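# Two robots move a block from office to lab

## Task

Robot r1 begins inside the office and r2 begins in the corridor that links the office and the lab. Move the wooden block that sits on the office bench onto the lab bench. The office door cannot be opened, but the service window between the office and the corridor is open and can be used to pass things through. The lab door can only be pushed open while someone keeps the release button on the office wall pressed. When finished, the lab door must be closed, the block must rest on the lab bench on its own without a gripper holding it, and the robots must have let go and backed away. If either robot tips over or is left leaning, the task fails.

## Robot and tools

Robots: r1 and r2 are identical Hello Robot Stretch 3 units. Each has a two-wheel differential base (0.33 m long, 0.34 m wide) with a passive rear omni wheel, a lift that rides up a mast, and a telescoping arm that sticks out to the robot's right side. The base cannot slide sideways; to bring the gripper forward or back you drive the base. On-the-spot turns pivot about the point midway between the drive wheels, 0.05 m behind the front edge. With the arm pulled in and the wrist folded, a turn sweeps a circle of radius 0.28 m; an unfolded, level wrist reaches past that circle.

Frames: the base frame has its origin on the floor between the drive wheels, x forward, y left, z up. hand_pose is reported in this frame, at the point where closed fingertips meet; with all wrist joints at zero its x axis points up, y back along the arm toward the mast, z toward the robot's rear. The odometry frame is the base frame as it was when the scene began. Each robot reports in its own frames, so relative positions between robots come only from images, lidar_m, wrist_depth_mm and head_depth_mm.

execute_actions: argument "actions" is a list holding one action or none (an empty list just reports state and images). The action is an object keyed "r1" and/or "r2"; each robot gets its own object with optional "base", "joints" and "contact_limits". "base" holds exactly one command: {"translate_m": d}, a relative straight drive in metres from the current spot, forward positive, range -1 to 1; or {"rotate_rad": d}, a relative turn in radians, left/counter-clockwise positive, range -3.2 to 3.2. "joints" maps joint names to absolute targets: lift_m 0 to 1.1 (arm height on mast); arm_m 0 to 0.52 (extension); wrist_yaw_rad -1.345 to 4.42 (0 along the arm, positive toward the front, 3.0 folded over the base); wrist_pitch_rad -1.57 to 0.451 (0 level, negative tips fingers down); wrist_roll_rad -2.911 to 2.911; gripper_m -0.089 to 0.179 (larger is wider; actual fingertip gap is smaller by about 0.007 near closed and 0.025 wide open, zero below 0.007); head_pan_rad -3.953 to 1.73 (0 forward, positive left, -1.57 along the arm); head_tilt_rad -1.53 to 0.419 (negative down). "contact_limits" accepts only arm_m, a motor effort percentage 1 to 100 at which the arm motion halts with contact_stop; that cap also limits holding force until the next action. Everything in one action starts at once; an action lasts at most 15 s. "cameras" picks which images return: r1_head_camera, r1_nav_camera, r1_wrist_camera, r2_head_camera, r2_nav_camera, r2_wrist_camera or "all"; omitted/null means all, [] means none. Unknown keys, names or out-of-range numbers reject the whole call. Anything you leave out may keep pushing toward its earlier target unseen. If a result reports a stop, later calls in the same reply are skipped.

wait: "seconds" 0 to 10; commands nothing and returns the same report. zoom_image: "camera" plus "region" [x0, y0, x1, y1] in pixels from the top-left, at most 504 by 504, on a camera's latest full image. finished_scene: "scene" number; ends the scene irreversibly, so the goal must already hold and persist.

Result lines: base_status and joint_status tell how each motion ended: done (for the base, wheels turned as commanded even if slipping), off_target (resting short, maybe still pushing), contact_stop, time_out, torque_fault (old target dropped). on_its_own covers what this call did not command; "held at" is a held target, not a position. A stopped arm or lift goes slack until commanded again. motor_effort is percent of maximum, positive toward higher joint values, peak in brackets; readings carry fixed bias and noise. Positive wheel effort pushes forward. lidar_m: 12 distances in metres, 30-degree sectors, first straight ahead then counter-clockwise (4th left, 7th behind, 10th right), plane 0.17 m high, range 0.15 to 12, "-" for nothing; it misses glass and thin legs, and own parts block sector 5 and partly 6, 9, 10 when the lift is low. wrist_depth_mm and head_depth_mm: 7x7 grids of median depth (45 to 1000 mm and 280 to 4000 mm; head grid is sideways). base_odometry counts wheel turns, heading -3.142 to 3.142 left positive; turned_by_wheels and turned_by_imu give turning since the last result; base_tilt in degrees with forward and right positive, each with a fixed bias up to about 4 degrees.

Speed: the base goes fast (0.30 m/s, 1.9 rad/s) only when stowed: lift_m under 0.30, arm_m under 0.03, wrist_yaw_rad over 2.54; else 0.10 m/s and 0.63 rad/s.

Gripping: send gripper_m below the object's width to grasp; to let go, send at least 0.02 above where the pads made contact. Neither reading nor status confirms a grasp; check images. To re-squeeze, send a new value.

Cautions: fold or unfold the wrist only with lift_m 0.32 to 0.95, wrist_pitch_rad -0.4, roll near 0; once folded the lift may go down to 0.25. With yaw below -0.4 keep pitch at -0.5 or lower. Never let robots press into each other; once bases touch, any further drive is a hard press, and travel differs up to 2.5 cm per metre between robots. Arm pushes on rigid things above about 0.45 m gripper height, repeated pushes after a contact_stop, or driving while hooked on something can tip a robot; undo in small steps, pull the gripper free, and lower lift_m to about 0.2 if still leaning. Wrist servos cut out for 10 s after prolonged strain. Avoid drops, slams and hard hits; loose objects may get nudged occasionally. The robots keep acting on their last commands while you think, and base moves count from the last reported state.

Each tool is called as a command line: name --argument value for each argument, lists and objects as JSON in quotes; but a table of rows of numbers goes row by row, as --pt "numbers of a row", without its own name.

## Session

execute_actions --actions '[]'

Scene clock: 0.00 s.
r1.base_odometry: x=+0.000 y=+0.000 heading=+0.000 (m, m, rad; r1's odometry frame)
r1.turned_by_wheels: +0.000 (rad since the last result)
r1.turned_by_imu: +0.000 (rad since the last result)
r1.base_tilt: forward=-0.2 right=+1.9 (deg)
r1.lidar_m: 0.91 0.90 1.09 1.33 1.33 1.62 3.08 2.28 1.02 3.41 1.63 1.02
r1.head_depth_mm: 902 908 917 918 927 935 941 / 885 892 897 903 911 915 923 / 870 876 882 891 894 901 908 / 856 863 867 873 878 885 892 / 842 846 855 855 863 871 875 / 827 834 837 841 850 853 859 / 817 820 824 827 817 810 816
r1.base_status: not commanded
r1.joint_positions: lift_m=+0.418 arm_m=+0.002 wrist_yaw_rad=+3.101 wrist_pitch_rad=-0.324 wrist_roll_rad=-0.006 gripper_m=+0.037 head_pan_rad=-0.020 head_tilt_rad=+0.007
r1.joint_status: not commanded
r1.motor_effort: left_wheel=+0 right_wheel=+1 lift_m=+23 arm_m=+0 wrist_yaw_rad=+0 wrist_pitch_rad=+4 wrist_roll_rad=+0 gripper_m=-1 head_pan_rad=-1 head_tilt_rad=+1 (%)
r1.hand_pose: x=-0.0118 y=+0.0882 z=+0.4523 quat_wxyz=(+0.128, +0.697, +0.101, +0.698) (m; r1's base frame)
r1.wrist_depth_mm: - - - - - - 912 / - - - - - - 915 / - - - - - - 925 / - - - - - - 945 / 875 868 - 902 930 931 921 / 707 719 - 761 787 793 788 / 611 618 - 643 651 650 680
r2.base_odometry: x=+0.000 y=+0.000 heading=+0.000 (m, m, rad; r2's odometry frame)
r2.turned_by_wheels: +0.000 (rad since the last result)
r2.turned_by_imu: +0.000 (rad since the last result)
r2.base_tilt: forward=-0.3 right=-0.5 (deg)
r2.lidar_m: 0.93 0.80 0.79 0.82 0.98 1.77 1.63 1.03 0.93 0.94 1.02 0.92
r2.head_depth_mm: 835 837 833 840 838 845 843 / 870 871 874 877 877 878 880 / 905 907 913 918 917 922 921 / 952 960 956 962 960 962 964 / 993 1000 1004 1004 1008 1014 1011 / 1047 1055 1056 1061 1057 1062 1069 / 1014 1024 1038 1059 1075 1095 1096
r2.base_status: not commanded
r2.joint_positions: lift_m=+0.377 arm_m=-0.001 wrist_yaw_rad=+3.064 wrist_pitch_rad=-0.397 wrist_roll_rad=+0.006 gripper_m=+0.037 head_pan_rad=-0.009 head_tilt_rad=-0.007
r2.joint_status: not commanded
r2.motor_effort: left_wheel=+1 right_wheel=+0 lift_m=+26 arm_m=+0 wrist_yaw_rad=+0 wrist_pitch_rad=+6 wrist_roll_rad=+0 gripper_m=+0 head_pan_rad=+1 head_tilt_rad=+0 (%)
r2.hand_pose: x=-0.0037 y=+0.0824 z=+0.3943 quat_wxyz=(+0.167, +0.700, +0.112, +0.685) (m; r2's base frame)
r2.wrist_depth_mm: 933 872 828 789 744 686 592 / - 953 911 875 787 741 636 / - - - 918 843 798 678 / 955 976 967 955 918 822 709 / 760 758 - 781 777 764 753 / 624 632 - 625 638 638 636 / 526 532 535 541 539 539 545
pictures: r1_head_camera (sideways: a quarter turn clockwise sets it upright), r1_nav_camera (sideways: a quarter turn counterclockwise sets it upright), r1_wrist_camera, r2_head_camera (sideways: a quarter turn clockwise sets it upright), r2_nav_camera (sideways: a quarter turn counterclockwise sets it upright), r2_wrist_camera
Images, in order (width x height): r1_head_camera 896x504, r1_nav_camera 672x504, r1_wrist_camera 644x364, r2_head_camera 896x504, r2_nav_camera 672x504, r2_wrist_camera 644x364.

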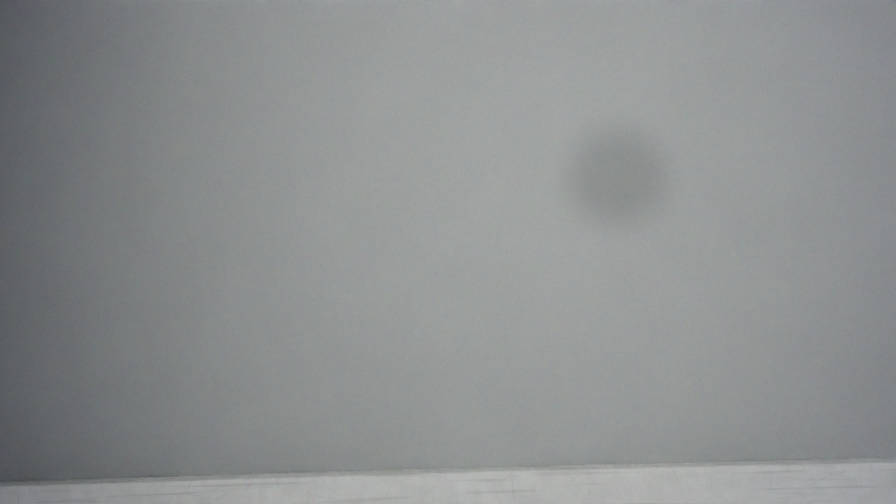

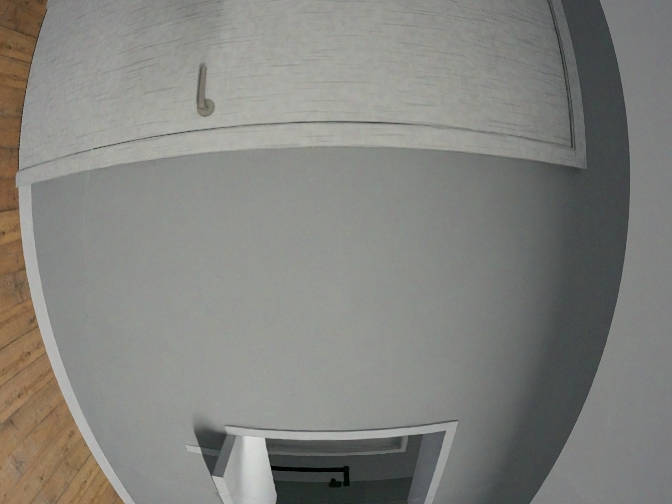

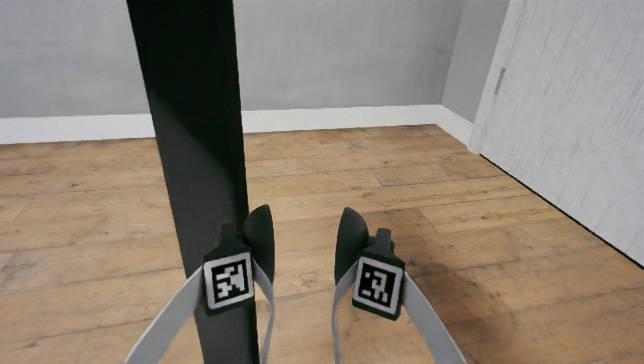

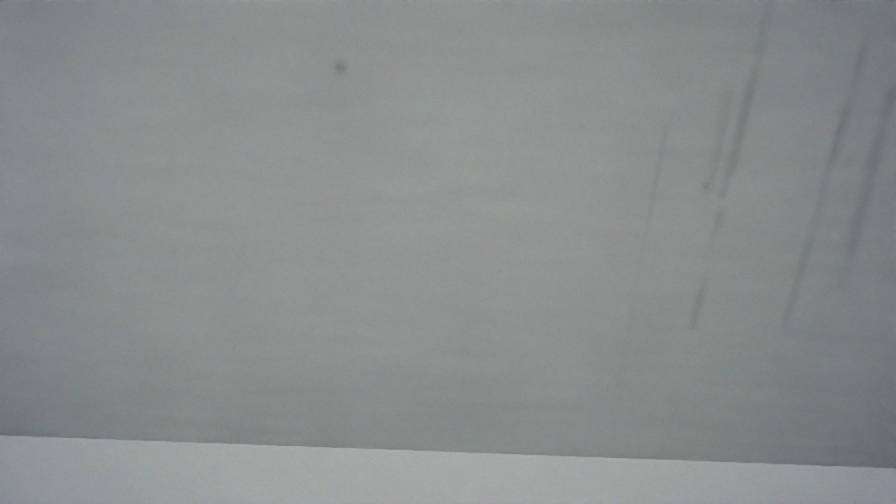

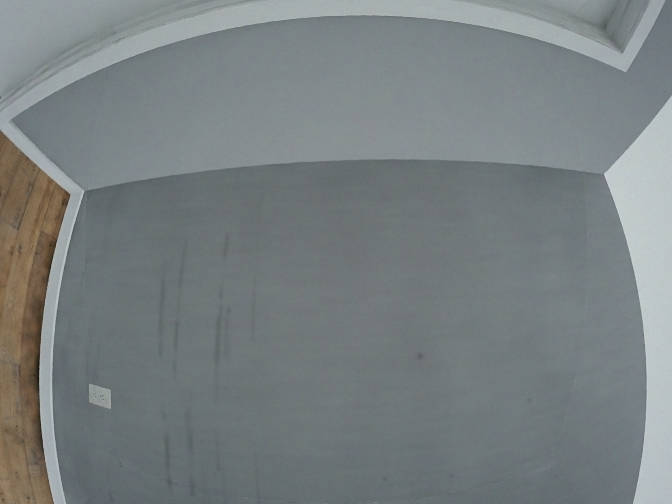

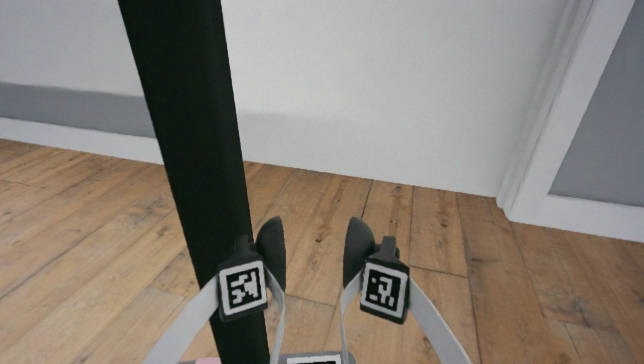

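execute_actions --actions '[{"r1":{"joints":{"head_pan_rad":-1.3,"head_tilt_rad":-0.3}},"r2":{"joints":{"head_pan_rad":-1.57,"head_tilt_rad":-0.2}}}]' --cameras '["r1_head_camera","r1_nav_camera","r2_nav_camera","r2_head_camera"]'

execute_actions --actions '[{"r1":{"joints":{"head_pan_rad":-3.1}},"r2":{"joints":{"head_pan_rad":-3.5}}}]' --cameras '["r1_nav_camera","r2_nav_camera"]'

execute_actions --actions '[{"r1":{"joints":{"head_pan_rad":1.6}},"r2":{"joints":{"head_pan_rad":1.6}}}]' --cameras '["r1_nav_camera","r2_nav_camera"]'

Scene clock: 5.00 s.
r1.base_odometry: x=+0.000 y=+0.000 heading=+0.000 (m, m, rad; r1's odometry frame)
r1.turned_by_wheels: +0.000 (rad since the last result)
r1.turned_by_imu: +0.000 (rad since the last result)
r1.base_tilt: forward=-0.2 right=+1.9 (deg)
r1.lidar_m: 0.91 0.90 1.08 1.33 1.33 1.61 3.10 2.28 1.02 3.42 1.62 1.02
r1.head_depth_mm: 2794 2935 3147 3289 2395 1769 1409 / 2826 2998 3167 3331 2410 1788 1408 / 2841 3033 3267 3404 2419 1787 1420 / 2926 3082 3282 3450 2438 1794 1411 / 2924 3090 3287 3344 2437 1803 1422 / 2336 2353 2393 2407 2283 1809 1428 / 1806 1819 1832 1774 1872 1752 1438
r1.base_status: not commanded
r1.joint_positions: lift_m=+0.418 arm_m=+0.002 wrist_yaw_rad=+3.101 wrist_pitch_rad=-0.324 wrist_roll_rad=-0.006 gripper_m=+0.037 head_pan_rad=-1.293 head_tilt_rad=-0.296
r1.joint_status: all done
r1.motor_effort: left_wheel=+0(0) right_wheel=+1(0) lift_m=+23(22) arm_m=+0(0) wrist_yaw_rad=+0(0) wrist_pitch_rad=+4(4) wrist_roll_rad=+0(0) gripper_m=+0(2) head_pan_rad=-2(30) head_tilt_rad=-2(28) (%)
r1.hand_pose: x=-0.0118 y=+0.0882 z=+0.4523 quat_wxyz=(+0.128, +0.697, +0.101, +0.698) (m; r1's base frame)
r1.wrist_depth_mm: - - - - - - 918 / - - - - - - 918 / - - - - - - 949 / - - - - - - 954 / 851 855 - 906 940 958 925 / 703 713 - 754 787 794 801 / 611 613 - 637 644 657 672
r2.base_odometry: x=+0.000 y=+0.000 heading=+0.000 (m, m, rad; r2's odometry frame)
r2.turned_by_wheels: +0.000 (rad since the last result)
r2.turned_by_imu: +0.001 (rad since the last result)
r2.base_tilt: forward=-0.3 right=-0.6 (deg)
r2.lidar_m: 0.93 0.80 0.79 0.82 0.98 1.78 1.63 1.03 0.93 0.94 1.02 0.92
r2.head_depth_mm: 784 806 838 872 905 948 984 / 810 845 880 911 947 996 1032 / 851 883 914 958 995 1040 1091 / 888 925 963 1002 1050 1104 1154 / 933 968 1013 1058 1113 1164 1219 / 976 1029 1068 1121 1175 1234 1308 / 1030 1076 1132 1181 1250 1318 1378
r2.base_status: not commanded
r2.joint_positions: lift_m=+0.377 arm_m=-0.001 wrist_yaw_rad=+3.064 wrist_pitch_rad=-0.397 wrist_roll_rad=+0.006 gripper_m=+0.037 head_pan_rad=-1.563 head_tilt_rad=-0.197
r2.joint_status: all done
r2.motor_effort: left_wheel=+0(0) right_wheel=+0(0) lift_m=+26(27) arm_m=-1(1) wrist_yaw_rad=-1(0) wrist_pitch_rad=+6(6) wrist_roll_rad=+0(0) gripper_m=+1(1) head_pan_rad=-3(49) head_tilt_rad=-1(16) (%)
r2.hand_pose: x=-0.0037 y=+0.0824 z=+0.3943 quat_wxyz=(+0.167, +0.700, +0.112, +0.685) (m; r2's base frame)
r2.wrist_depth_mm: 922 891 839 777 741 698 594 / - 959 903 850 793 736 620 / - - - 954 848 800 676 / 960 947 957 962 941 832 735 / 759 765 - 796 775 784 746 / 625 634 - 640 650 636 641 / 533 535 534 534 533 544 539
pictures: r1_head_camera (sideways: a quarter turn clockwise sets it upright), r1_nav_camera (sideways: a quarter turn counterclockwise sets it upright), r2_head_camera (sideways: a quarter turn clockwise sets it upright), r2_nav_camera (sideways: a quarter turn counterclockwise sets it upright)
Images, in order (width x height): r1_head_camera 896x504, r1_nav_camera 672x504, r2_head_camera 896x504, r2_nav_camera 672x504.

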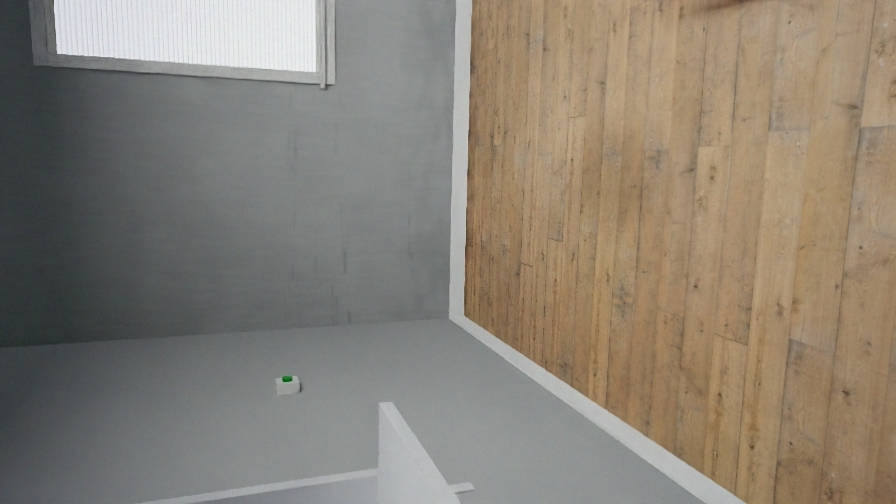

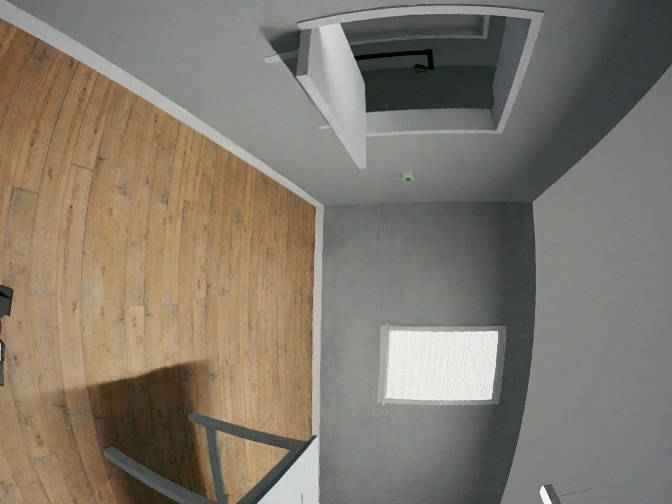

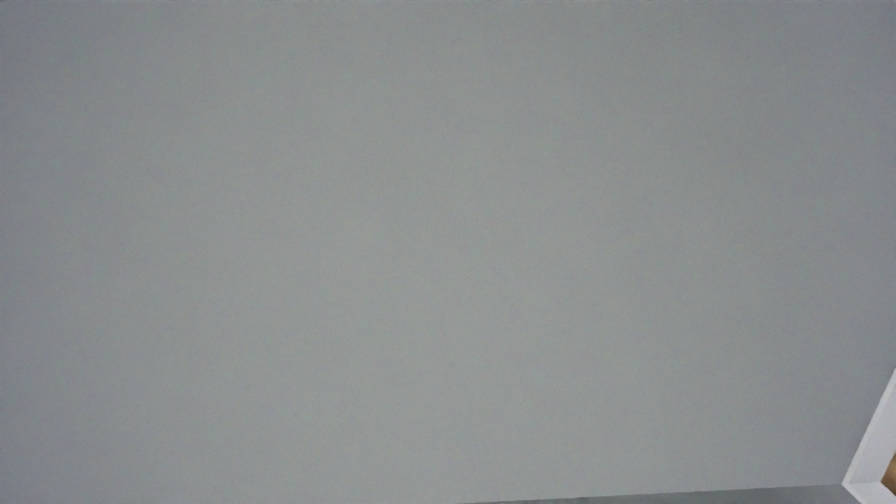

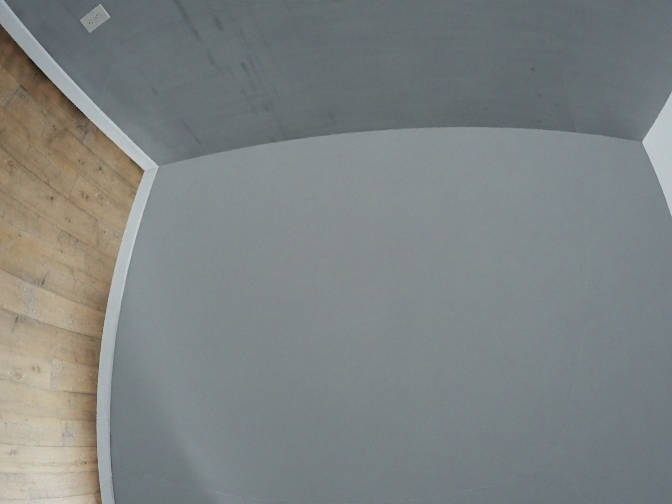

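Scene clock: 6.50 s.
r1.base_odometry: x=+0.000 y=+0.000 heading=+0.000 (m, m, rad; r1's odometry frame)
r1.turned_by_wheels: +0.000 (rad since the last result)
r1.turned_by_imu: +0.000 (rad since the last result)
r1.base_tilt: forward=-0.2 right=+1.9 (deg)
r1.lidar_m: 0.91 0.90 1.09 1.33 1.33 1.61 3.09 2.27 1.02 3.42 1.63 1.02
r1.head_depth_mm: 2894 2941 2974 3037 2391 1774 1408 / 2911 3122 3309 3508 2410 1786 1412 / 2916 3061 3308 3407 2406 1783 1414 / 2874 3053 3247 3396 2427 1796 1420 / 2843 3027 3202 3381 2437 1804 1422 / 2822 2983 3183 3344 2445 1802 1431 / 2817 2955 3164 3351 2347 1814 1429
r1.base_status: not commanded
r1.joint_positions: lift_m=+0.418 arm_m=+0.002 wrist_yaw_rad=+3.101 wrist_pitch_rad=-0.324 wrist_roll_rad=-0.006 gripper_m=+0.037 head_pan_rad=-3.093 head_tilt_rad=-0.296
r1.joint_status: all done
r1.motor_effort: left_wheel=+0(0) right_wheel=+1(0) lift_m=+23(23) arm_m=+0(0) wrist_yaw_rad=+0(1) wrist_pitch_rad=+4(4) wrist_roll_rad=+0(0) gripper_m=+0(0) head_pan_rad=-2(28) head_tilt_rad=-2(2) (%)
r1.hand_pose: x=-0.0118 y=+0.0882 z=+0.4523 quat_wxyz=(+0.128, +0.697, +0.101, +0.698) (m; r1's base frame)
r1.wrist_depth_mm: - - - - - - 898 / - - - - - - 940 / - - - - - - 930 / - - - - - - 943 / 882 877 - 909 938 952 904 / 713 735 - 746 783 783 806 / 611 616 - 645 647 658 666
r2.base_odometry: x=+0.000 y=+0.000 heading=+0.000 (m, m, rad; r2's odometry frame)
r2.turned_by_wheels: +0.000 (rad since the last result)
r2.turned_by_imu: +0.000 (rad since the last result)
r2.base_tilt: forward=-0.3 right=-0.4 (deg)
r2.lidar_m: 0.93 0.80 0.79 0.82 0.97 1.77 1.63 1.03 0.93 0.94 1.02 0.92
r2.head_depth_mm: 2474 2505 2419 2322 2249 2066 1619 / 2879 3556 3740 3688 3011 2160 1618 / 2973 3643 3806 - 3201 2146 1598 / 2969 3696 3793 3969 3151 2111 1596 / 2942 3719 3795 - 3057 2096 1594 / 2827 3316 3371 3542 3045 2086 1584 / 2325 2385 2439 2485 2555 2084 1570
r2.base_status: not commanded
r2.joint_positions: lift_m=+0.377 arm_m=-0.001 wrist_yaw_rad=+3.064 wrist_pitch_rad=-0.397 wrist_roll_rad=+0.006 gripper_m=+0.037 head_pan_rad=-3.493 head_tilt_rad=-0.197
r2.joint_status: all done
r2.motor_effort: left_wheel=+0(1) right_wheel=+1(0) lift_m=+26(26) arm_m=-1(0) wrist_yaw_rad=+0(0) wrist_pitch_rad=+5(6) wrist_roll_rad=+0(0) gripper_m=-1(0) head_pan_rad=-4(48) head_tilt_rad=+0(2) (%)
r2.hand_pose: x=-0.0037 y=+0.0824 z=+0.3943 quat_wxyz=(+0.167, +0.700, +0.112, +0.685) (m; r2's base frame)
r2.wrist_depth_mm: 924 871 823 793 735 691 588 / - 955 909 858 777 739 626 / - - - 946 868 791 664 / 957 948 984 973 925 857 712 / 761 764 - 790 769 773 763 / 624 628 - 630 650 643 635 / 536 530 537 540 535 540 541
pictures: r1_nav_camera (sideways: a quarter turn counterclockwise sets it upright), r2_nav_camera (sideways: a quarter turn counterclockwise sets it upright)
Images, in order (width x height): r1_nav_camera 672x504, r2_nav_camera 672x504.

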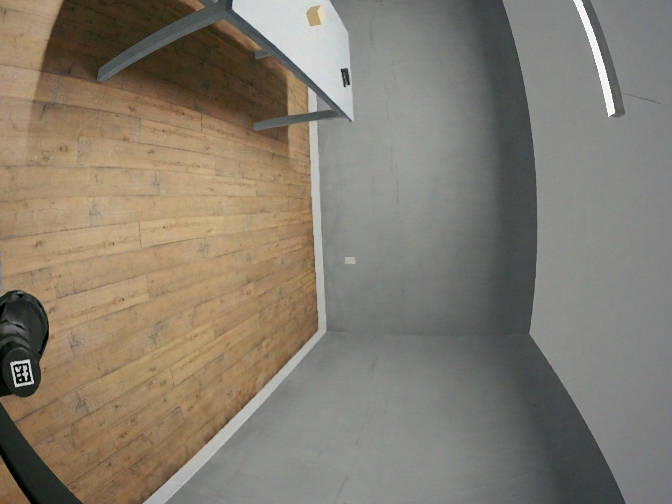

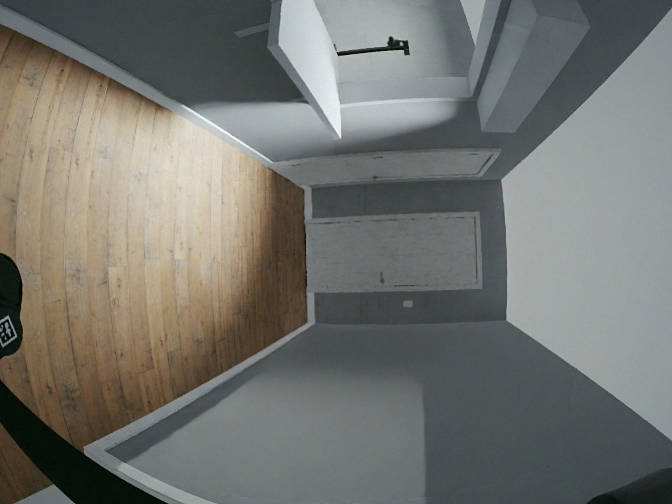

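Scene clock: 9.40 s.
r1.base_odometry: x=+0.000 y=+0.000 heading=+0.000 (m, m, rad; r1's odometry frame)
r1.turned_by_wheels: +0.000 (rad since the last result)
r1.turned_by_imu: +0.000 (rad since the last result)
r1.base_tilt: forward=-0.1 right=+2.0 (deg)
r1.lidar_m: 0.91 0.89 1.09 1.33 1.33 1.61 3.07 2.28 1.02 3.42 1.63 1.02
r1.head_depth_mm: 1158 1233 1314 1412 1525 1637 1405 / 1142 1217 1296 1393 1504 1622 1412 / 1129 1206 1280 1373 1483 1597 1417 / 1118 1183 1265 1355 1458 1578 1420 / 1106 1173 1255 1334 1437 1558 1428 / 1092 1160 1234 1317 1414 1527 1425 / 1084 1146 1220 1299 1392 1503 -
r1.base_status: not commanded
r1.joint_positions: lift_m=+0.418 arm_m=+0.002 wrist_yaw_rad=+3.101 wrist_pitch_rad=-0.324 wrist_roll_rad=-0.006 gripper_m=+0.037 head_pan_rad=+1.593 head_tilt_rad=-0.296
r1.joint_status: all done
r1.motor_effort: left_wheel=+0(0) right_wheel=+1(0) lift_m=+23(23) arm_m=+0(0) wrist_yaw_rad=+0(1) wrist_pitch_rad=+4(4) wrist_roll_rad=+0(0) gripper_m=-1(1) head_pan_rad=+3(30) head_tilt_rad=-2(2) (%)
r1.hand_pose: x=-0.0118 y=+0.0882 z=+0.4523 quat_wxyz=(+0.128, +0.697, +0.101, +0.698) (m; r1's base frame)
r1.wrist_depth_mm: - - - - - - 905 / - - - - - - 925 / - - - - - - 943 / - - - - - - 944 / 864 872 - 885 936 939 923 / 707 724 - 746 768 767 786 / 609 617 - 638 641 657 665
r2.base_odometry: x=+0.000 y=+0.000 heading=+0.000 (m, m, rad; r2's odometry frame)
r2.turned_by_wheels: +0.000 (rad since the last result)
r2.turned_by_imu: +0.001 (rad since the last result)
r2.base_tilt: forward=-0.2 right=-0.5 (deg)
r2.lidar_m: 0.93 0.80 0.79 0.82 0.98 1.78 1.63 1.03 0.93 0.94 1.02 0.92
r2.head_depth_mm: 677 702 727 753 779 814 846 / 710 730 759 786 823 859 895 / 745 765 794 827 868 903 945 / 781 804 837 876 915 956 1007 / 817 845 887 922 961 1018 1075 / 853 882 920 968 1012 1059 1122 / 807 849 883 928 972 1034 1098
r2.base_status: not commanded
r2.joint_positions: lift_m=+0.377 arm_m=-0.001 wrist_yaw_rad=+3.064 wrist_pitch_rad=-0.397 wrist_roll_rad=+0.006 gripper_m=+0.037 head_pan_rad=+1.593 head_tilt_rad=-0.197
r2.joint_status: all done
r2.motor_effort: left_wheel=+0(0) right_wheel=+0(0) lift_m=+26(27) arm_m=-1(1) wrist_yaw_rad=+0(0) wrist_pitch_rad=+6(6) wrist_roll_rad=+0(0) gripper_m=+0(0) head_pan_rad=+5(49) head_tilt_rad=-2(1) (%)
r2.hand_pose: x=-0.0037 y=+0.0824 z=+0.3943 quat_wxyz=(+0.167, +0.700, +0.112, +0.685) (m; r2's base frame)
r2.wrist_depth_mm: 926 874 835 791 734 685 595 / - 963 890 849 781 739 618 / - - - 939 863 798 670 / 936 959 968 994 923 839 726 / 766 752 - 782 771 767 742 / 620 623 - 627 635 637 631 / 532 532 534 534 531 539 542
pictures: r1_nav_camera (sideways: a quarter turn counterclockwise sets it upright), r2_nav_camera (sideways: a quarter turn counterclockwise sets it upright)
Images, in order (width x height): r1_nav_camera 672x504, r2_nav_camera 672x504.

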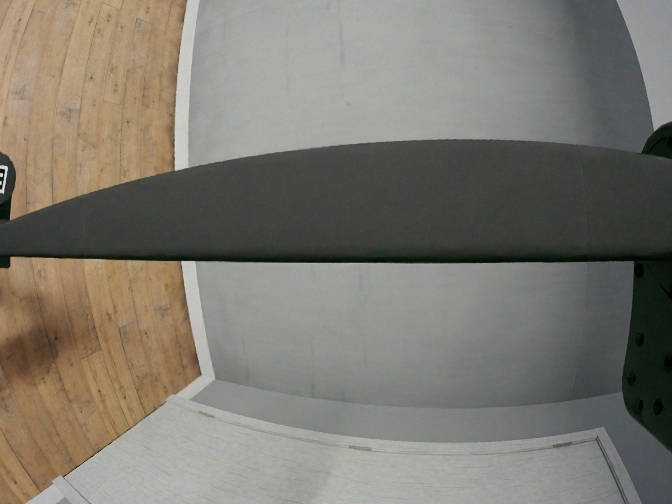

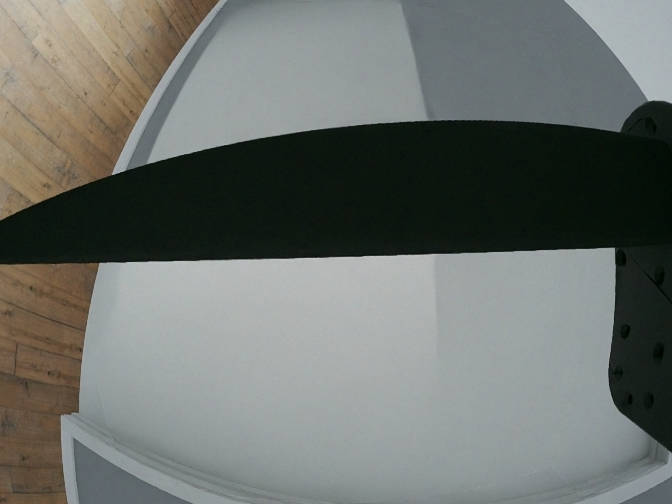

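execute_actions --actions '[{"r1":{"joints":{"head_pan_rad":-2.3,"head_tilt_rad":-0.4}},"r2":{"joints":{"head_pan_rad":-2.4,"head_tilt_rad":-0.1}}}]' --cameras '["r1_head_camera","r1_nav_camera","r2_head_camera"]'

Scene clock: 16.77 s.
r1.base_odometry: x=+0.000 y=+0.000 heading=+0.000 (m, m, rad; r1's odometry frame)
r1.turned_by_wheels: +0.000 (rad since the last result)
r1.turned_by_imu: +0.001 (rad since the last result)
r1.base_tilt: forward=-0.1 right=+1.9 (deg)
r1.lidar_m: 0.91 0.90 1.08 1.33 1.33 1.61 3.10 2.28 1.02 3.41 1.63 1.02
r1.head_depth_mm: 2932 3156 2129 2752 2080 1601 1303 / 3157 3375 2162 2634 2065 1603 1307 / 3427 3659 2180 1429 2077 1608 1311 / 3623 - - 1263 1930 1470 1315 / 3866 - - 1277 2020 1621 1321 / 3578 3746 - 1468 2030 1632 1324 / 3263 3422 3587 1599 1962 1646 1332
r1.base_status: not commanded
r1.joint_positions: lift_m=+0.418 arm_m=+0.002 wrist_yaw_rad=+3.101 wrist_pitch_rad=-0.324 wrist_roll_rad=-0.006 gripper_m=+0.037 head_pan_rad=-2.293 head_tilt_rad=-0.395
r1.joint_status: all done
r1.motor_effort: left_wheel=+0(0) right_wheel=-1(0) lift_m=+23(23) arm_m=+0(0) wrist_yaw_rad=+1(0) wrist_pitch_rad=+4(4) wrist_roll_rad=+0(0) gripper_m=+0(1) head_pan_rad=-3(30) head_tilt_rad=-3(15) (%)
r1.hand_pose: x=-0.0118 y=+0.0882 z=+0.4523 quat_wxyz=(+0.128, +0.697, +0.101, +0.698) (m; r1's base frame)
r1.wrist_depth_mm: - - - - - - 891 / - - - - - - 924 / - - - - - - 908 / - - - - - - 958 / 847 875 - 884 932 950 914 / 707 718 - 741 783 767 772 / 609 617 - 637 644 642 669
r2.base_odometry: x=+0.000 y=+0.000 heading=+0.000 (m, m, rad; r2's odometry frame)
r2.turned_by_wheels: +0.000 (rad since the last result)
r2.turned_by_imu: +0.001 (rad since the last result)
r2.base_tilt: forward=-0.4 right=-0.5 (deg)
r2.lidar_m: 0.93 0.80 0.79 0.82 0.98 1.77 1.63 1.03 0.93 0.94 1.02 0.92
r2.head_depth_mm: 966 1130 - - 1260 1333 1381 / 1028 1057 1099 1144 1186 1242 1290 / 975 1002 1041 1074 1116 1163 1204 / 922 952 985 1021 1051 1091 1133 / 880 906 929 966 994 1027 1072 / 837 865 885 912 942 976 1013 / 801 826 851 870 901 926 956
r2.base_status: not commanded
r2.joint_positions: lift_m=+0.377 arm_m=-0.001 wrist_yaw_rad=+3.064 wrist_pitch_rad=-0.397 wrist_roll_rad=+0.006 gripper_m=+0.037 head_pan_rad=-2.393 head_tilt_rad=-0.112
r2.joint_status: all done
r2.motor_effort: left_wheel=+0(0) right_wheel=+0(1) lift_m=+25(27) arm_m=+0(1) wrist_yaw_rad=+0(0) wrist_pitch_rad=+6(6) wrist_roll_rad=+0(0) gripper_m=+0(0) head_pan_rad=-4(50) head_tilt_rad=+5(18) (%)
r2.hand_pose: x=-0.0037 y=+0.0824 z=+0.3943 quat_wxyz=(+0.167, +0.700, +0.112, +0.685) (m; r2's base frame)
r2.wrist_depth_mm: 947 882 837 802 727 693 585 / - 945 916 860 793 750 617 / - - - 918 858 804 672 / 951 947 981 949 939 851 719 / 766 770 - 804 770 766 744 / 625 633 - 638 653 633 636 / 532 525 536 542 541 536 537
pictures: r1_head_camera (sideways: a quarter turn clockwise sets it upright), r1_nav_camera (sideways: a quarter turn counterclockwise sets it upright), r2_head_camera (sideways: a quarter turn clockwise sets it upright)
Images, in order (width x height): r1_head_camera 896x504, r1_nav_camera 672x504, r2_head_camera 896x504.

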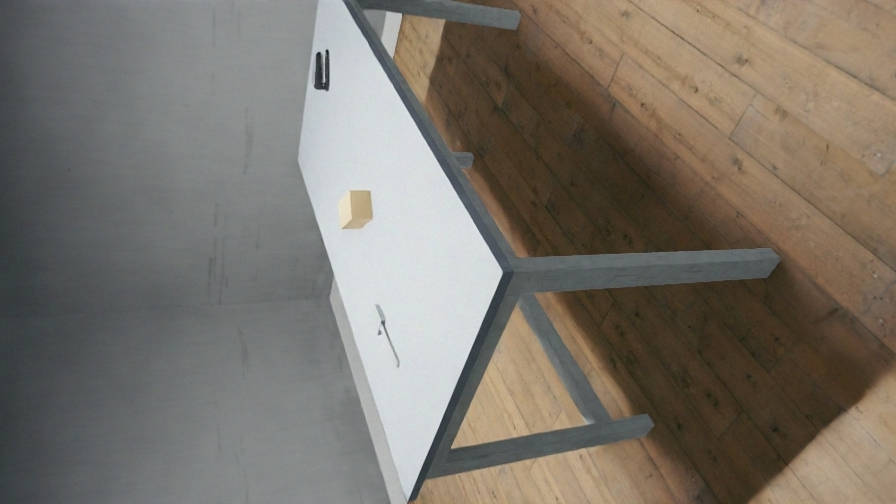

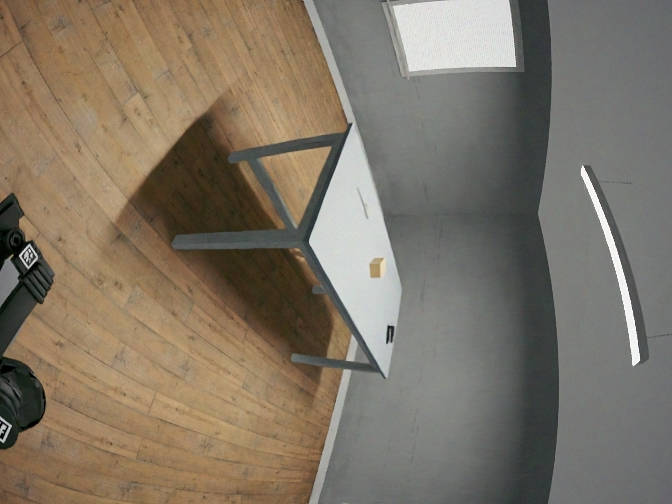

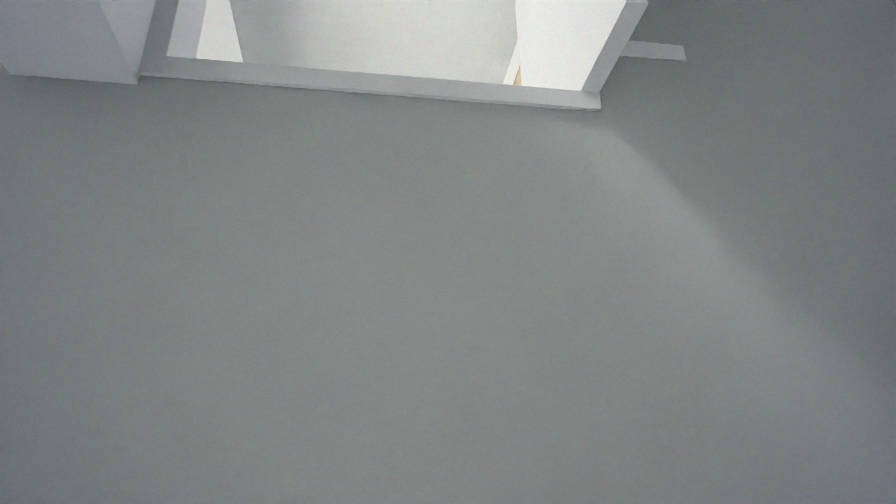

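execute_actions --actions '[{"r1":{"base":{"rotate_rad":0.38},"joints":{"lift_m":0.28,"wrist_pitch_rad":-0.4}},"r2":{"joints":{"lift_m":0.28,"head_pan_rad":-1.9,"head_tilt_rad":-0.2}}}]' --cameras '[]'

execute_actions --actions '[{"r1":{"base":{"translate_m":-1.0},"joints":{"head_pan_rad":-2.1,"head_tilt_rad":-0.6}},"r2":{"base":{"translate_m":-1.0}}}]' --cameras '["r1_head_camera","r2_nav_camera","r2_head_camera"]'

Scene clock: 39.53 s.
r1.base_odometry: x=+0.000 y=+0.000 heading=+0.380 (m, m, rad; r1's odometry frame)
r1.turned_by_wheels: +0.380 (rad since the last result)
r1.turned_by_imu: +0.386 (rad since the last result)
r1.base_tilt: forward=-0.2 right=+1.9 (deg)
r1.lidar_m: 0.90 1.00 1.33 1.33 1.48 2.40 2.27 1.02 1.54 2.08 1.10 0.92
r1.head_depth_mm: 3723 - - 1231 1829 1550 1302 / 3541 3912 - 1272 1991 1555 1301 / 3363 3665 - 1534 1995 1610 1309 / 3232 3423 3746 2555 1929 1617 1312 / 3047 3307 3522 3017 2103 1626 1324 / 2920 3101 3363 3053 2120 1633 1327 / 2783 2967 3167 3067 2147 1639 1333
r1.base_status: done
r1.joint_positions: lift_m=+0.280 arm_m=+0.002 wrist_yaw_rad=+3.101 wrist_pitch_rad=-0.413 wrist_roll_rad=-0.006 gripper_m=+0.037 head_pan_rad=-2.293 head_tilt_rad=-0.395
r1.joint_status: all done
r1.motor_effort: left_wheel=-3(9) right_wheel=+3(6) lift_m=+18(19) arm_m=+0(0) wrist_yaw_rad=+0(0) wrist_pitch_rad=+4(4) wrist_roll_rad=+0(0) gripper_m=-1(1) head_pan_rad=-2(2) head_tilt_rad=-3(2) (%)
r1.hand_pose: x=-0.0122 y=+0.0780 z=+0.2940 quat_wxyz=(+0.159, +0.692, +0.132, +0.691) (m; r1's base frame)
r1.wrist_depth_mm: - - - - - - - / - - - - - - - / 850 871 896 922 979 - - / 680 700 723 723 751 768 798 / 573 573 - 601 615 618 643 / 491 510 - - 526 531 536 / - - - - 448 456 465
r2.base_odometry: x=+0.000 y=+0.000 heading=+0.000 (m, m, rad; r2's odometry frame)
r2.turned_by_wheels: +0.000 (rad since the last result)
r2.turned_by_imu: +0.001 (rad since the last result)
r2.base_tilt: forward=-0.3 right=-0.4 (deg)
r2.lidar_m: 0.93 0.80 0.79 0.82 0.97 1.77 1.62 1.03 0.93 0.94 1.02 0.92
r2.head_depth_mm: 799 832 867 909 952 1000 1052 / 806 839 876 910 961 1010 1068 / 807 841 879 920 974 1008 1076 / 812 850 883 929 971 1024 1079 / 816 850 893 935 980 1030 1094 / 825 859 898 942 987 1039 1099 / 828 868 904 945 992 1045 1107
r2.base_status: not commanded
r2.joint_positions: lift_m=+0.280 arm_m=-0.001 wrist_yaw_rad=+3.064 wrist_pitch_rad=-0.397 wrist_roll_rad=+0.006 gripper_m=+0.037 head_pan_rad=-1.907 head_tilt_rad=-0.197
r2.joint_status: all done
r2.motor_effort: left_wheel=+1(1) right_wheel=+0(0) lift_m=+16(26) arm_m=-1(1) wrist_yaw_rad=+0(0) wrist_pitch_rad=+6(5) wrist_roll_rad=+0(0) gripper_m=+0(0) head_pan_rad=+5(38) head_tilt_rad=-1(9) (%)
r2.hand_pose: x=-0.0037 y=+0.0824 z=+0.2978 quat_wxyz=(+0.167, +0.700, +0.112, +0.685) (m; r2's base frame)
r2.wrist_depth_mm: 941 863 836 784 734 701 594 / - 949 915 855 817 745 614 / - - 982 963 861 778 676 / 785 786 796 796 803 754 718 / 609 614 - 650 629 626 637 / 512 508 - 534 526 519 518 / 444 - - - 440 440 439
pictures: none
No camera images: the call's "cameras" was empty. Leave "cameras" out to get every camera's image.

Scene clock: 44.47 s.
r1.base_odometry: x=-0.929 y=-0.371 heading=+0.380 (m, m, rad; r1's odometry frame)
r1.turned_by_wheels: +0.000 (rad since the last result)
r1.turned_by_imu: -0.006 (rad since the last result)
r1.base_tilt: forward=-0.1 right=+1.9 (deg)
r1.lidar_m: 1.90 1.84 1.53 1.52 1.70 2.42 1.28 1.41 1.17 0.55 2.30 1.91
r1.head_depth_mm: 3084 3457 1198 871 1567 1371 1168 / 2963 3373 1208 877 1527 1373 1169 / 2897 3226 1215 883 763 1379 1172 / 2807 3094 1228 888 742 1386 1178 / 2735 3024 1243 892 722 1393 1185 / 2648 2908 2999 900 703 1368 1191 / 2587 2851 2991 907 707 1339 1076
r1.base_status: done
r1.joint_positions: lift_m=+0.280 arm_m=+0.002 wrist_yaw_rad=+3.101 wrist_pitch_rad=-0.413 wrist_roll_rad=-0.006 gripper_m=+0.037 head_pan_rad=-2.107 head_tilt_rad=-0.593
r1.joint_status: all done
r1.motor_effort: left_wheel=-2(14) right_wheel=+2(8) lift_m=+18(17) arm_m=+0(0) wrist_yaw_rad=+0(0) wrist_pitch_rad=+4(4) wrist_roll_rad=+0(0) gripper_m=+0(0) head_pan_rad=+3(13) head_tilt_rad=-3(23) (%)
r1.hand_pose: x=-0.0122 y=+0.0780 z=+0.2940 quat_wxyz=(+0.159, +0.692, +0.132, +0.691) (m; r1's base frame)
r1.wrist_depth_mm: - - - - - - - / - - - - - - - / 847 872 922 939 960 993 - / 680 692 723 728 753 774 791 / 566 580 - 596 618 621 637 / 488 514 - - 529 526 529 / - - - - 443 457 457
r2.base_odometry: x=-1.000 y=+0.000 heading=+0.000 (m, m, rad; r2's odometry frame)
r2.turned_by_wheels: +0.000 (rad since the last result)
r2.turned_by_imu: +0.003 (rad since the last result)
r2.base_tilt: forward=-0.3 right=-0.4 (deg)
r2.lidar_m: 1.87 1.28 1.08 1.09 1.33 2.62 1.02 0.65 0.59 0.59 0.72 1.42
r2.head_depth_mm: 2641 - - - 2460 654 492 / 2661 - - 3658 3237 647 488 / 2714 - - 3979 958 644 486 / 2908 - - - 944 642 482 / 2791 - - - 882 636 481 / 497 519 543 573 601 624 477 / 506 528 552 580 607 641 677
r2.base_status: done
r2.joint_positions: lift_m=+0.280 arm_m=-0.001 wrist_yaw_rad=+3.064 wrist_pitch_rad=-0.397 wrist_roll_rad=+0.006 gripper_m=+0.037 head_pan_rad=-1.907 head_tilt_rad=-0.198
r2.joint_status: not commanded
r2.motor_effort: left_wheel=+0(7) right_wheel=+0(4) lift_m=+16(16) arm_m=-1(0) wrist_yaw_rad=+1(0) wrist_pitch_rad=+6(6) wrist_roll_rad=+0(1) gripper_m=+0(0) head_pan_rad=+4(5) head_tilt_rad=-2(1) (%)
r2.hand_pose: x=-0.0037 y=+0.0824 z=+0.2978 quat_wxyz=(+0.167, +0.700, +0.112, +0.685) (m; r2's base frame)
r2.wrist_depth_mm: - - - - 937 903 898 / - - - - - - 971 / - - - - - - - / 772 781 787 798 803 793 812 / 610 615 - 649 625 622 631 / 505 510 - 536 530 513 518 / 446 - - - 436 438 439
pictures: r1_head_camera (sideways: a quarter turn clockwise sets it upright), r2_head_camera (sideways: a quarter turn clockwise sets it upright), r2_nav_camera (sideways: a quarter turn counterclockwise sets it upright)
Images, in order (width x height): r1_head_camera 896x504, r2_head_camera 896x504, r2_nav_camera 672x504.

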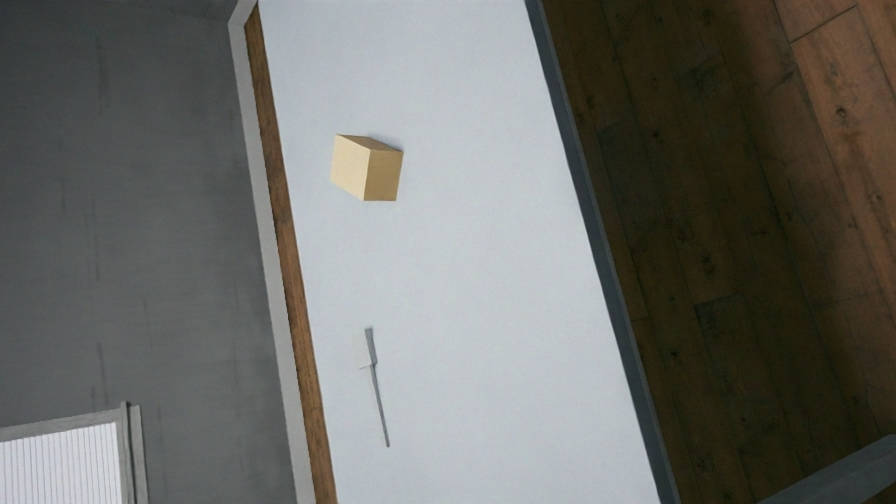

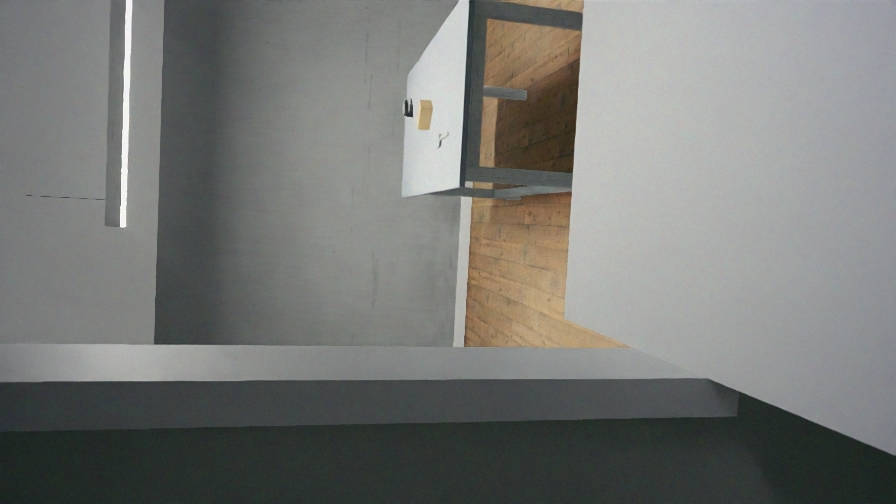

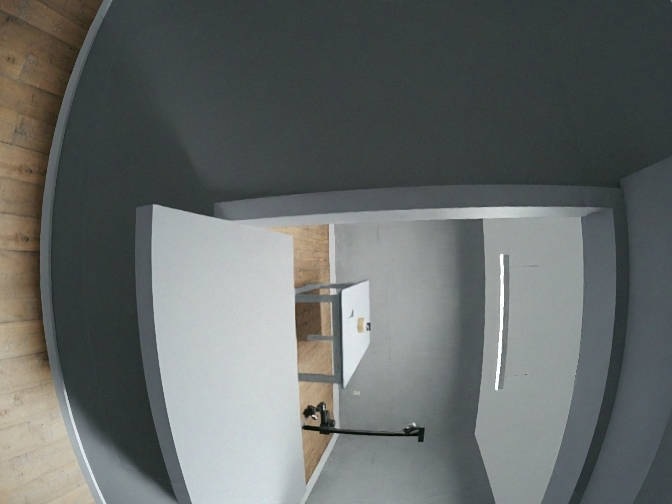

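execute_actions --actions '[{"r1":{"base":{"rotate_rad":-0.21},"joints":{"head_pan_rad":-1.57,"head_tilt_rad":-0.7,"lift_m":0.9}},"r2":{"base":{"rotate_rad":-0.35},"joints":{"head_pan_rad":-1.57,"head_tilt_rad":-0.3}}}]' --cameras '["r1_head_camera","r2_nav_camera","r2_head_camera"]'

Scene clock: 57.30 s.
r1.base_odometry: x=-0.929 y=-0.371 heading=+0.170 (m, m, rad; r1's odometry frame)
r1.turned_by_wheels: -0.210 (rad since the last result)
r1.turned_by_imu: -0.212 (rad since the last result)
r1.base_tilt: forward=-0.2 right=+1.9 (deg)
r1.lidar_m: 1.89 1.94 1.58 1.52 1.57 2.11 2.41 1.28 1.21 1.16 0.55 1.98
r1.head_depth_mm: 2694 2988 986 767 676 - 1104 / 2737 2999 997 772 1472 - 1109 / 2712 2997 999 776 1501 - - / 2704 3010 1007 780 1470 - 1111 / 2729 3050 1018 786 758 - 1119 / 2719 3026 1114 789 773 1270 1141 / 2743 3020 2490 1923 1529 1326 1147
r1.base_status: done
r1.joint_positions: lift_m=+0.900 arm_m=+0.002 wrist_yaw_rad=+3.101 wrist_pitch_rad=-0.413 wrist_roll_rad=-0.006 gripper_m=+0.037 head_pan_rad=-1.577 head_tilt_rad=-0.692
r1.joint_status: all done
r1.motor_effort: left_wheel=+3(12) right_wheel=-2(8) lift_m=+27(27) arm_m=+0(0) wrist_yaw_rad=-1(1) wrist_pitch_rad=+4(4) wrist_roll_rad=+0(0) gripper_m=+0(0) head_pan_rad=+3(25) head_tilt_rad=-4(17) (%)
r1.hand_pose: x=-0.0122 y=+0.0779 z=+0.9134 quat_wxyz=(+0.159, +0.692, +0.132, +0.691) (m; r1's base frame)
r1.wrist_depth_mm: - - - - - - - / - - - - - - - / - - - - - - - / - - - - - - - / - - - - - - - / - - - - - - - / - - - - - - -
r2.base_odometry: x=-1.000 y=+0.000 heading=-0.350 (m, m, rad; r2's odometry frame)
r2.turned_by_wheels: -0.350 (rad since the last result)
r2.turned_by_imu: -0.349 (rad since the last result)
r2.base_tilt: forward=-0.3 right=-0.5 (deg)
r2.lidar_m: 1.86 1.64 1.11 1.08 1.12 1.55 2.18 0.83 0.61 0.59 0.61 0.84
r2.head_depth_mm: 3970 - - 3422 790 568 442 / - - - 3717 787 563 440 / - - - 3656 781 561 452 / - - - - 774 557 452 / - - - - 767 554 447 / 491 515 549 588 631 573 447 / 485 516 549 589 635 687 740
r2.base_status: done
r2.joint_positions: lift_m=+0.280 arm_m=-0.001 wrist_yaw_rad=+3.064 wrist_pitch_rad=-0.397 wrist_roll_rad=+0.006 gripper_m=+0.037 head_pan_rad=-1.577 head_tilt_rad=-0.297
r2.joint_status: all done
r2.motor_effort: left_wheel=+2(8) right_wheel=-2(5) lift_m=+16(16) arm_m=-1(1) wrist_yaw_rad=+0(0) wrist_pitch_rad=+6(5) wrist_roll_rad=+0(0) gripper_m=+0(0) head_pan_rad=+5(33) head_tilt_rad=-1(11) (%)
r2.hand_pose: x=-0.0037 y=+0.0824 z=+0.2978 quat_wxyz=(+0.167, +0.700, +0.112, +0.685) (m; r2's base frame)
r2.wrist_depth_mm: 944 944 - - - - - / - - - - - - - / - - - - - - - / 772 791 785 782 802 803 799 / 616 616 - 641 628 631 640 / 507 506 - 531 529 515 519 / 443 - - - 442 442 436
pictures: r1_head_camera (sideways: a quarter turn clockwise sets it upright), r2_head_camera (sideways: a quarter turn clockwise sets it upright), r2_nav_camera (sideways: a quarter turn counterclockwise sets it upright)
Images, in order (width x height): r1_head_camera 896x504, r2_head_camera 896x504, r2_nav_camera 672x504.

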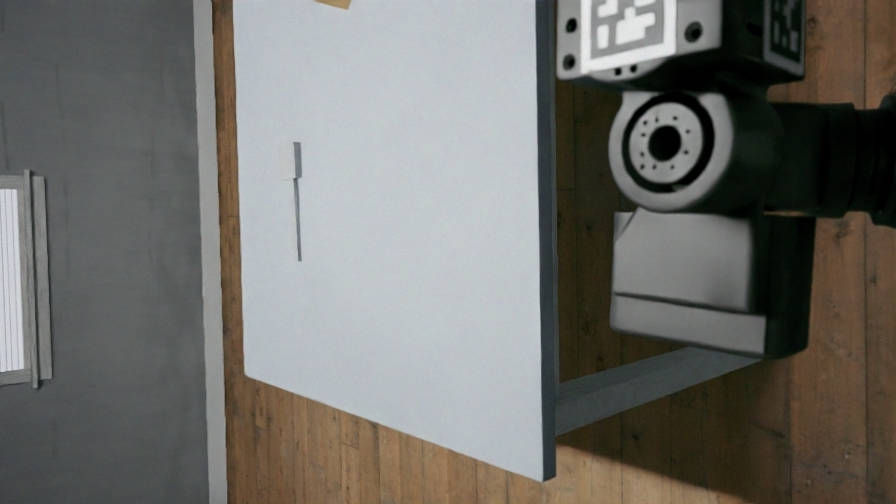

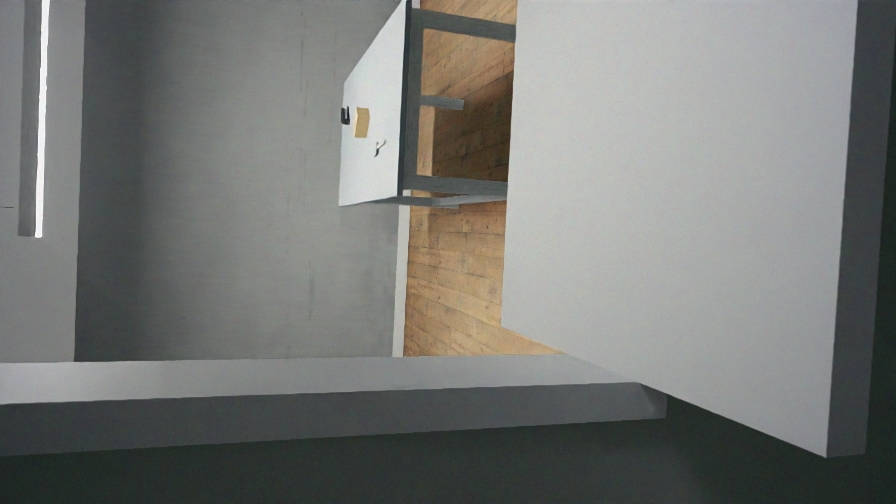

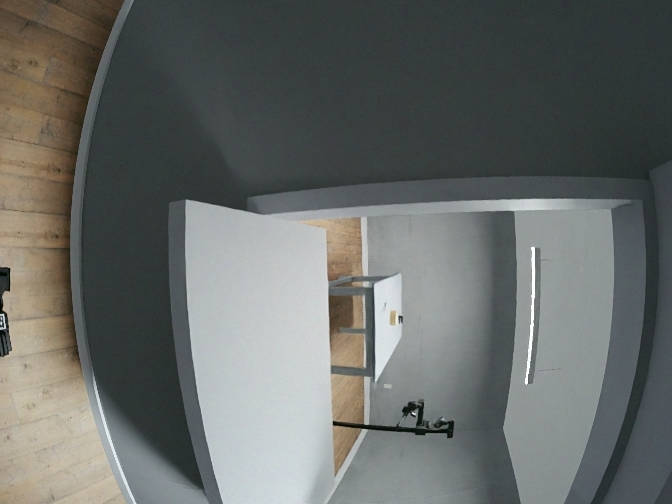

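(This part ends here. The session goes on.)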